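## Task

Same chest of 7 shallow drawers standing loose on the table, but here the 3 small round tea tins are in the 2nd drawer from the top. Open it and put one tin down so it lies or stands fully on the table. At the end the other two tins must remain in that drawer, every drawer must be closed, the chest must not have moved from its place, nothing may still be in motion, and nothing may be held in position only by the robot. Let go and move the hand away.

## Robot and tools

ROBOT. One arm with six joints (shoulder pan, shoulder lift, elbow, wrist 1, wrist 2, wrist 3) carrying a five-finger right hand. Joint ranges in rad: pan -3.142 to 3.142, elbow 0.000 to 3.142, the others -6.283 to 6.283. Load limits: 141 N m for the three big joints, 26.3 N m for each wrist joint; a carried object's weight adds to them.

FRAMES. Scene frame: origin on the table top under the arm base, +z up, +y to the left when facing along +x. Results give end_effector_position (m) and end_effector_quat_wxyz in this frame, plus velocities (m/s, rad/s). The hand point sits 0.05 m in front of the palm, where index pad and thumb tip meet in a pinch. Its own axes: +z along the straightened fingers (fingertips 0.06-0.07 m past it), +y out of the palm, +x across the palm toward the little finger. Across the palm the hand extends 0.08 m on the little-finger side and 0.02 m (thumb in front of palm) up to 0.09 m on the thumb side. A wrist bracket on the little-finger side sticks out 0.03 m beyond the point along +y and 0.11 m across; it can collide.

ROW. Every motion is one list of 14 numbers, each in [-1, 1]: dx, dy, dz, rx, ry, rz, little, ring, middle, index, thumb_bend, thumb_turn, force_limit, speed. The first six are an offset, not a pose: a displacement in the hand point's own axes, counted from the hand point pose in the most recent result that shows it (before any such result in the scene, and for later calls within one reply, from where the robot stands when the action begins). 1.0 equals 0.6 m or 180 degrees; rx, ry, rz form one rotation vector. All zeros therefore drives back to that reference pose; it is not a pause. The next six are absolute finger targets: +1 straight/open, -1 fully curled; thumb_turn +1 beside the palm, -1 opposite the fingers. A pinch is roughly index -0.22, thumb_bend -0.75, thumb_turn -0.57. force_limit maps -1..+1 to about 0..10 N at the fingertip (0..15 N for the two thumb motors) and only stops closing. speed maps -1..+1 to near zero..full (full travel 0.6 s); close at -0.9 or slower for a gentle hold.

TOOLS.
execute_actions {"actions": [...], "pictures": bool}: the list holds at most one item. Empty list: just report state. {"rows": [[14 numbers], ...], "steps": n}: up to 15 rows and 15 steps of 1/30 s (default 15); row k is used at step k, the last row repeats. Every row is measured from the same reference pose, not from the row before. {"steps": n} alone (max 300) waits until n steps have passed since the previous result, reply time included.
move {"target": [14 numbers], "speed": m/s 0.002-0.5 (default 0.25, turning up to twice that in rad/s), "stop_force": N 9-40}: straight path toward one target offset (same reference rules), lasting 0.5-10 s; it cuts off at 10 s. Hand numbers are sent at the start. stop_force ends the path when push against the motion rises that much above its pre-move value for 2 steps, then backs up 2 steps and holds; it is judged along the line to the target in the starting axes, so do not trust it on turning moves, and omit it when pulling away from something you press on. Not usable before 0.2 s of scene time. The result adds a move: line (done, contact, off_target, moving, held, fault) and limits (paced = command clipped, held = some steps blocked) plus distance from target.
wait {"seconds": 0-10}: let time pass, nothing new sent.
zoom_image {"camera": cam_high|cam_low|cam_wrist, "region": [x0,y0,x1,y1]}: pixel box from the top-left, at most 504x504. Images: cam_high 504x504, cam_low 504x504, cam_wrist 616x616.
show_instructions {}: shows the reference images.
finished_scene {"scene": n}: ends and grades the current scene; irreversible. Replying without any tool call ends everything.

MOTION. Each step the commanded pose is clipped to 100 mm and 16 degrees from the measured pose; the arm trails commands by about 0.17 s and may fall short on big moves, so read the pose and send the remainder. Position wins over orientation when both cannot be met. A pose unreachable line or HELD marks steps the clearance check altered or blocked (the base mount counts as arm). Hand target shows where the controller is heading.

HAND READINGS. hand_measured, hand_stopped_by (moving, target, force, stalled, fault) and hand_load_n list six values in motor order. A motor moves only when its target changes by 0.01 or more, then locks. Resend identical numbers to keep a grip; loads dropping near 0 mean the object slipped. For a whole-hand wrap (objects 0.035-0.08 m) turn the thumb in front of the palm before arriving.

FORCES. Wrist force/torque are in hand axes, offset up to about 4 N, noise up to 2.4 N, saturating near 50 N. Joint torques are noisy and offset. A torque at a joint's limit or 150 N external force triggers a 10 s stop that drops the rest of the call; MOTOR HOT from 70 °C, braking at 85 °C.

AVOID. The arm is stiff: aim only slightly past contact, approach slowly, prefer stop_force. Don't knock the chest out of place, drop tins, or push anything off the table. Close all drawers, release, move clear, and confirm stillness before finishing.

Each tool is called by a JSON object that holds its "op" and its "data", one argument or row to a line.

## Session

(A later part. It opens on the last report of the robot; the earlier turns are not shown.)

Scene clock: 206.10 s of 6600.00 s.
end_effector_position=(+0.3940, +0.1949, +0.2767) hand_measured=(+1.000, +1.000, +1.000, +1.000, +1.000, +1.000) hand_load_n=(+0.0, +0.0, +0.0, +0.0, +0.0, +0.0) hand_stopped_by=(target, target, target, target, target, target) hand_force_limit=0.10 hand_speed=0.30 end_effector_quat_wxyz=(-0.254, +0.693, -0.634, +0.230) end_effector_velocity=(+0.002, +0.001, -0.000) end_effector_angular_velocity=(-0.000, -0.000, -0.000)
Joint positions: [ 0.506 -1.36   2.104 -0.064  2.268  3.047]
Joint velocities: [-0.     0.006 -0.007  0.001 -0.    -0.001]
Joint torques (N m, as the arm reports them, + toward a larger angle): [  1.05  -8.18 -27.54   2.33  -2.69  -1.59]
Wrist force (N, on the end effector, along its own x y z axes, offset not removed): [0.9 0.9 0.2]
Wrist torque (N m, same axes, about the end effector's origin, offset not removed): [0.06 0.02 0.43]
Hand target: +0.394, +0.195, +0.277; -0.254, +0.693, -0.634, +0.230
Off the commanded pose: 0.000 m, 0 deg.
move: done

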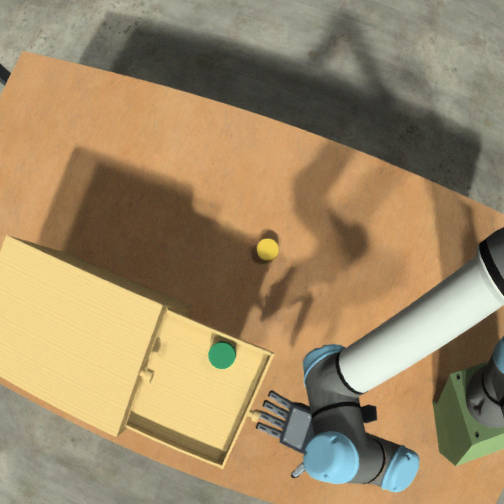

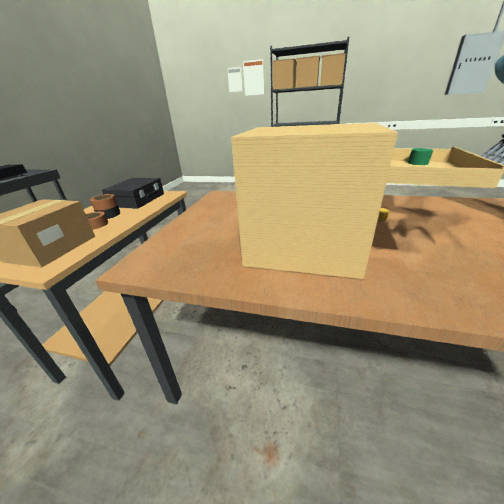

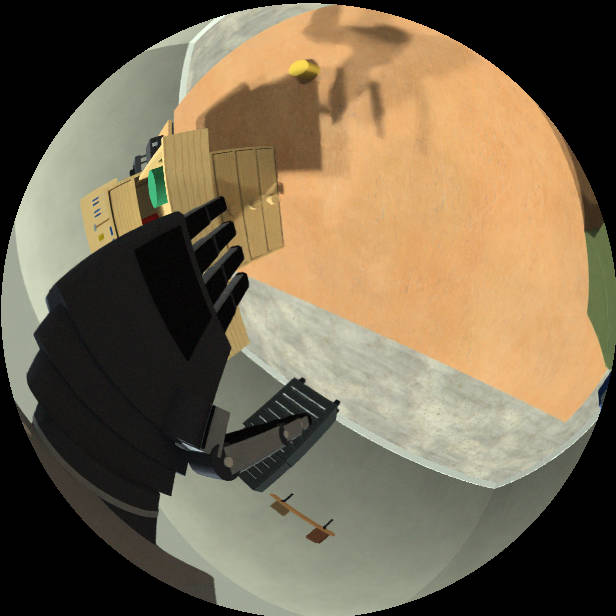

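{"op": "move", "data": {
  "target": [0.008,-0.053,0.0395,0,0,0,1,1,1,1,1,1,0.1,0.3],
  "speed": 0.015,
  "stop_force": 14
}}

Scene clock: 210.23 s of 6600.00 s.
end_effector_position=(+0.4335, +0.1936, +0.2790) hand_measured=(+1.000, +1.000, +1.000, +1.000, +1.000, +1.000) hand_load_n=(+0.0, +0.0, -1.0, +0.0, +0.0, +0.0) hand_stopped_by=(target, target, target, target, target, target) hand_force_limit=0.10 hand_speed=0.30 end_effector_quat_wxyz=(-0.254, +0.693, -0.634, +0.230) end_effector_velocity=(+0.004, -0.000, +0.001) end_effector_angular_velocity=(+0.001, -0.001, -0.002)
Joint positions: [ 0.458 -1.336  2.02  -0.028  2.23   3.009]
Joint velocities: [-0.003  0.002 -0.008  0.002 -0.002 -0.002]
Joint torques (N m, as the arm reports them, + toward a larger angle): [  3.97 -12.3  -26.88   1.96  -2.95  -1.52]
Wrist force (N, on the end effector, along its own x y z axes, offset not removed): [0.3 1.7 0.9]
Wrist torque (N m, same axes, about the end effector's origin, offset not removed): [-0.03 0.30 0.27]
Hand target: +0.434, +0.194, +0.279; -0.254, +0.693, -0.634, +0.230
Off the commanded pose: 0.000 m, 0 deg.
move: done

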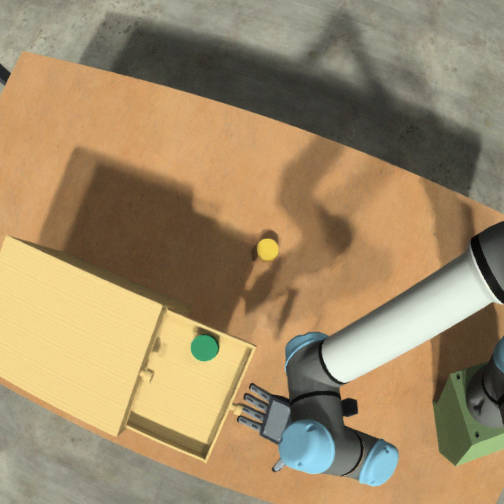

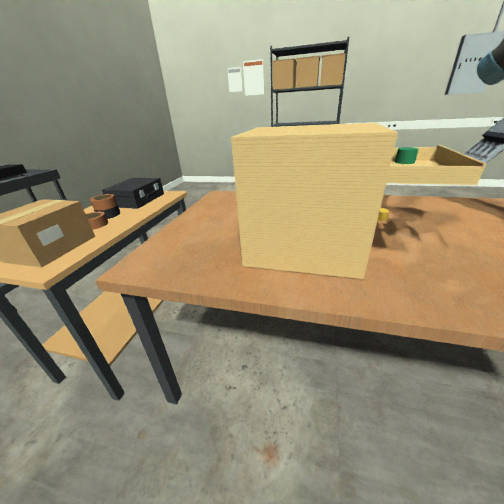

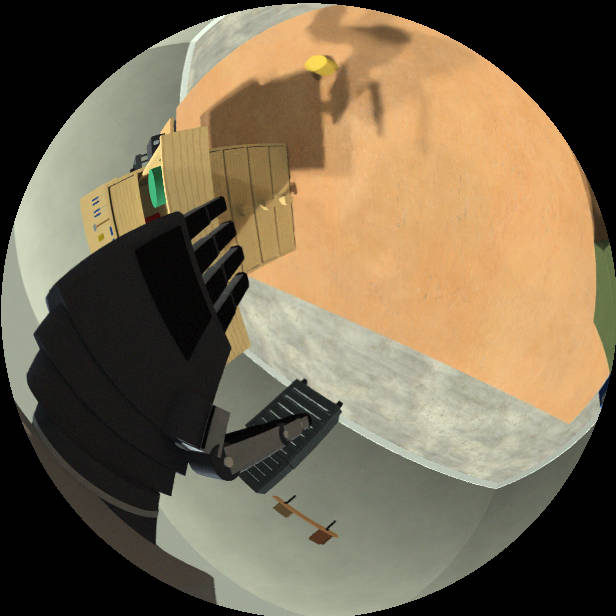

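{"op": "move", "data": {
  "target": [0.031,-0.218,0.153,0,0,0,1,1,1,1,1,1,0.1,0.3],
  "speed": 0.04,
  "stop_force": 15
}}

{"op": "zoom_image", "data": {
  "camera": "cam_high",
  "region": [100,290,250,440]
}}

Scene clock: 216.43 s of 6600.00 s.
end_effector_position=(+0.5934, +0.1891, +0.2931) hand_measured=(+1.000, +1.000, +1.000, +1.000, +1.000, +1.000) hand_load_n=(+0.0, +0.0, -1.0, +0.0, +0.0, +0.0) hand_stopped_by=(target, target, target, target, target, target) hand_force_limit=0.10 hand_speed=0.30 end_effector_quat_wxyz=(-0.254, +0.693, -0.634, +0.230) end_effector_velocity=(+0.003, -0.000, -0.000) end_effector_angular_velocity=(+0.000, +0.001, -0.001)
Joint positions: [ 0.337 -1.169  1.595  0.181  2.133  2.923]
Joint velocities: [-0.002  0.004 -0.009  0.005 -0.001  0.   ]
Joint torques (N m, as the arm reports them, + toward a larger angle): [  6.77 -20.75 -29.37   2.46  -3.18  -1.67]
Wrist force (N, on the end effector, along its own x y z axes, offset not removed): [2.6 1.4 1.3]
Wrist torque (N m, same axes, about the end effector's origin, offset not removed): [-0.07 -0.21 0.49]
Hand target: +0.594, +0.189, +0.293; -0.254, +0.693, -0.634, +0.230
Off the commanded pose: 0.000 m, 0 deg.
move: done

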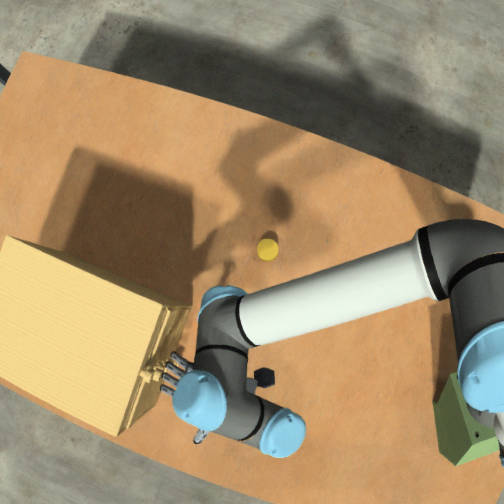

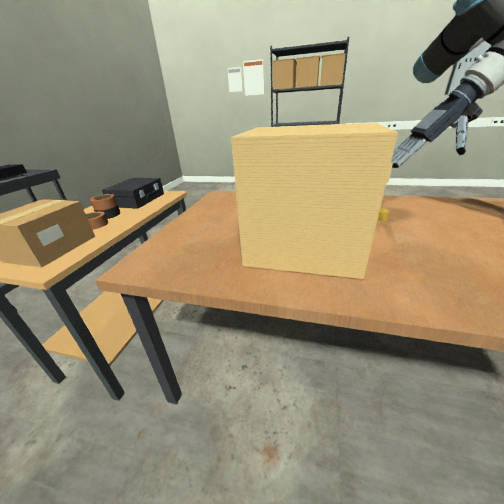

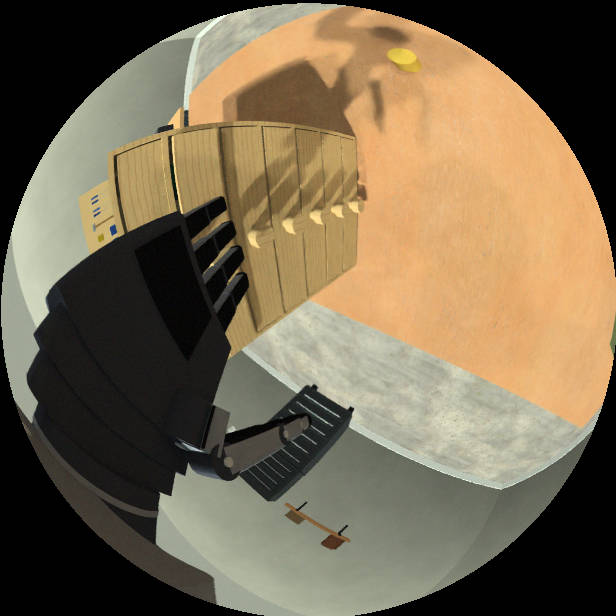

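Region (100, 290, 250, 440) of cam_high's 504x504 image, scaled by 3.360, with more detail than that image has.

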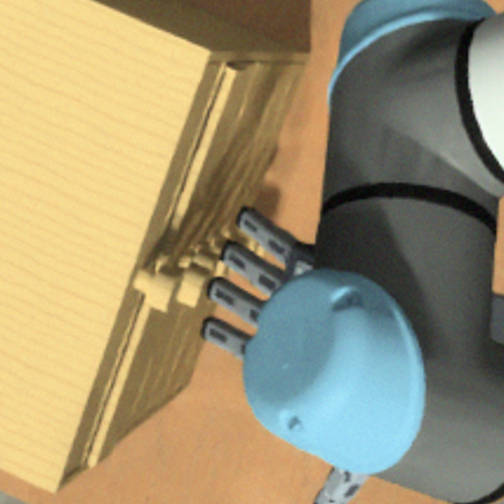

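{"op": "move", "data": {
  "target": [0.007,-0.045,0.037,0,0,0,1,1,1,1,1,1,0.1,0.3],
  "speed": 0.008,
  "stop_force": 9
}}

{"op": "zoom_image", "data": {
  "camera": "cam_high",
  "region": [100,290,250,440]
}}

Scene clock: 219.60 s of 6600.00 s.
end_effector_position=(+0.6018, +0.1889, +0.2930) hand_measured=(+1.000, +1.000, +0.998, +1.000, +1.000, +1.000) hand_load_n=(+0.0, +0.0, -6.5, +0.0, +0.0, +0.0) hand_stopped_by=(target, target, target, target, target, target) hand_force_limit=0.10 hand_speed=0.30 end_effector_quat_wxyz=(-0.254, +0.693, -0.634, +0.230) end_effector_velocity=(-0.003, -0.000, -0.001) end_effector_angular_velocity=(+0.001, +0.001, -0.001)
Joint positions: [ 0.332 -1.157  1.569  0.193  2.128  2.919]
Joint velocities: [ 0.    -0.004  0.01  -0.005  0.     0.003]
Joint torques (N m, as the arm reports them, + toward a larger angle): [ 27.39 -41.9   -4.12  -4.32   2.29   1.85]
Wrist force (N, on the end effector, along its own x y z axes, offset not removed): [0.8 8.1 -12.4]
Wrist torque (N m, same axes, about the end effector's origin, offset not removed): [0.68 0.36 0.49]
Hand target: +0.602, +0.189, +0.293; -0.254, +0.693, -0.634, +0.230
Off the commanded pose: 0.027 m, 0 deg.
move: contact

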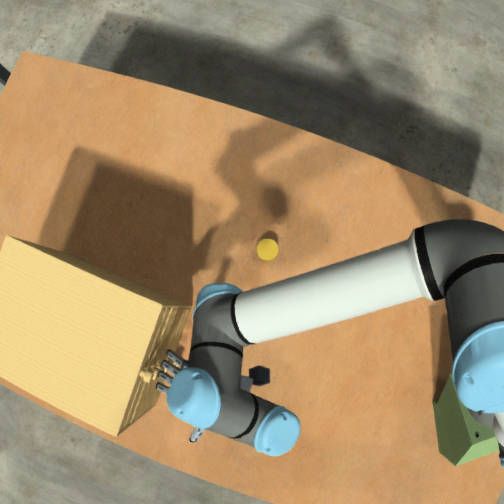

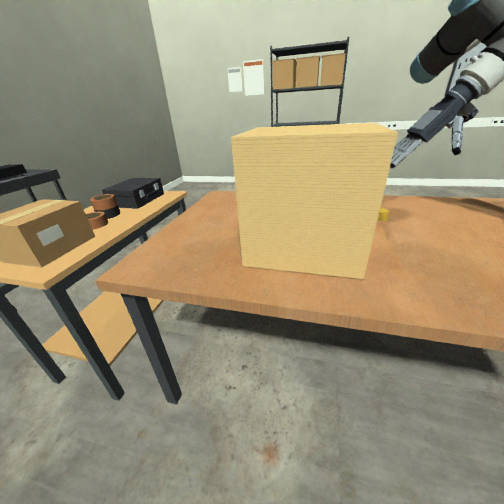

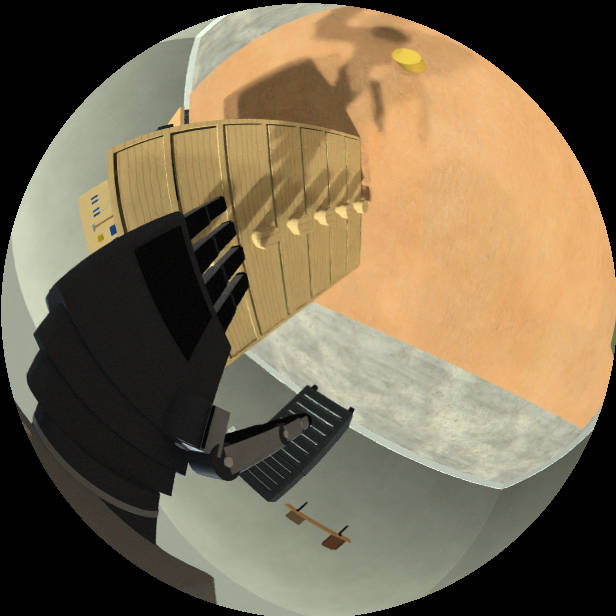

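Region (100, 290, 250, 440) of cam_high's 504x504 image, scaled by 3.360, with more detail than that image has.

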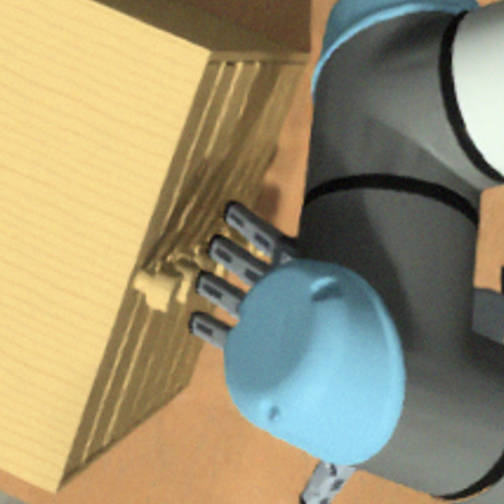

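The drawer looks shut. Backing away to check that it's flush.

{"op": "move", "data": {
  "target": [-0.015,0.13,-0.11,0,0,0,1,1,1,1,1,1,0.1,0.3],
  "speed": 0.15
}}

{"op": "zoom_image", "data": {
  "camera": "cam_high",
  "region": [100,290,250,440]
}}

{"op": "zoom_image", "data": {
  "camera": "cam_low",
  "region": [350,120,430,200]
}}

Scene clock: 222.77 s of 6600.00 s.
end_effector_position=(+0.4996, +0.1887, +0.2932) hand_measured=(+1.000, +1.000, +1.000, +1.000, +1.000, +1.000) hand_load_n=(+0.0, +0.0, +0.0, +0.0, +0.0, +0.0) hand_stopped_by=(target, target, target, target, target, target) hand_force_limit=0.10 hand_speed=0.30 end_effector_quat_wxyz=(-0.254, +0.693, -0.634, +0.230) end_effector_velocity=(-0.003, +0.000, +0.001) end_effector_angular_velocity=(+0.001, -0.002, +0.000)
Joint positions: [ 0.404 -1.292  1.851  0.073  2.187  2.969]
Joint velocities: [ 0.003 -0.003  0.007 -0.004  0.002  0.001]
Joint torques (N m, as the arm reports them, + toward a larger angle): [ 29.22 -34.98   1.14  -1.57   2.23   1.65]
Wrist force (N, on the end effector, along its own x y z axes, offset not removed): [-0.6 0.3 -0.2]
Wrist torque (N m, same axes, about the end effector's origin, offset not removed): [0.07 0.36 0.16]
Hand target: +0.499, +0.189, +0.293; -0.254, +0.693, -0.634, +0.230
Off the commanded pose: 0.000 m, 0 deg.
move: done

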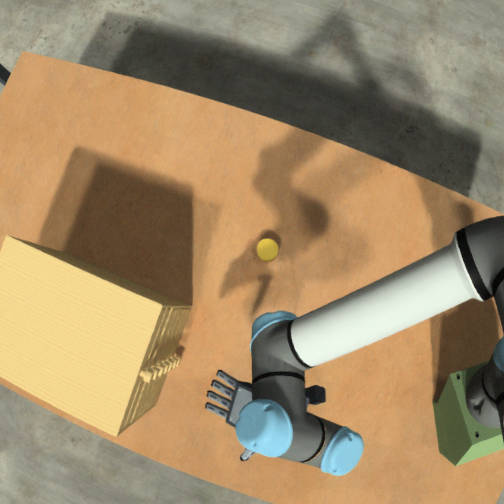

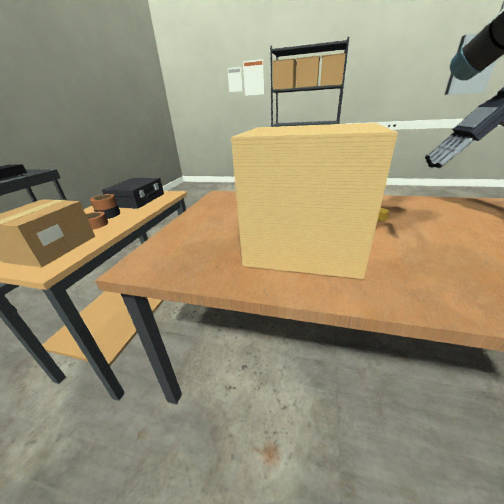

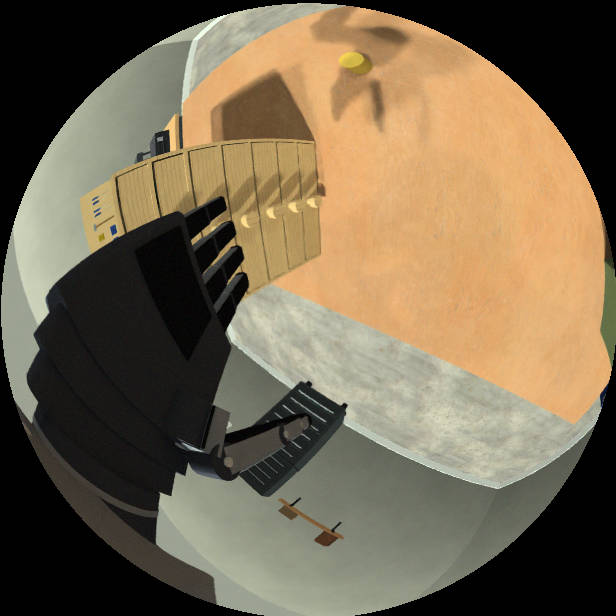

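Region (100, 290, 250, 440) of cam_high's 504x504 image, scaled by 3.360, with more detail than that image has.

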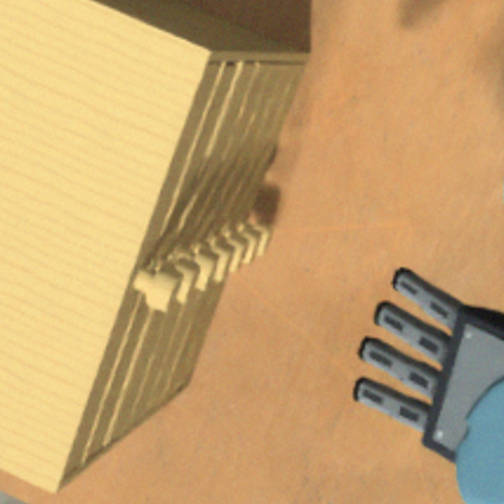

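Region (350, 120, 430, 200) of cam_low's 504x504 image, scaled by 6.300, with more detail than that image has.

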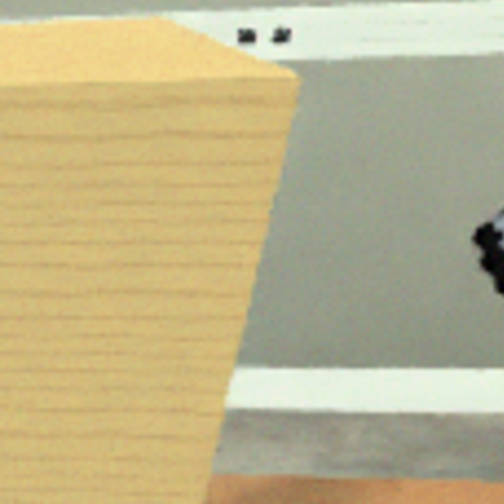

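{"op": "finished_scene", "data": {
  "scene": 2
}}

The scene is finished: the task was done.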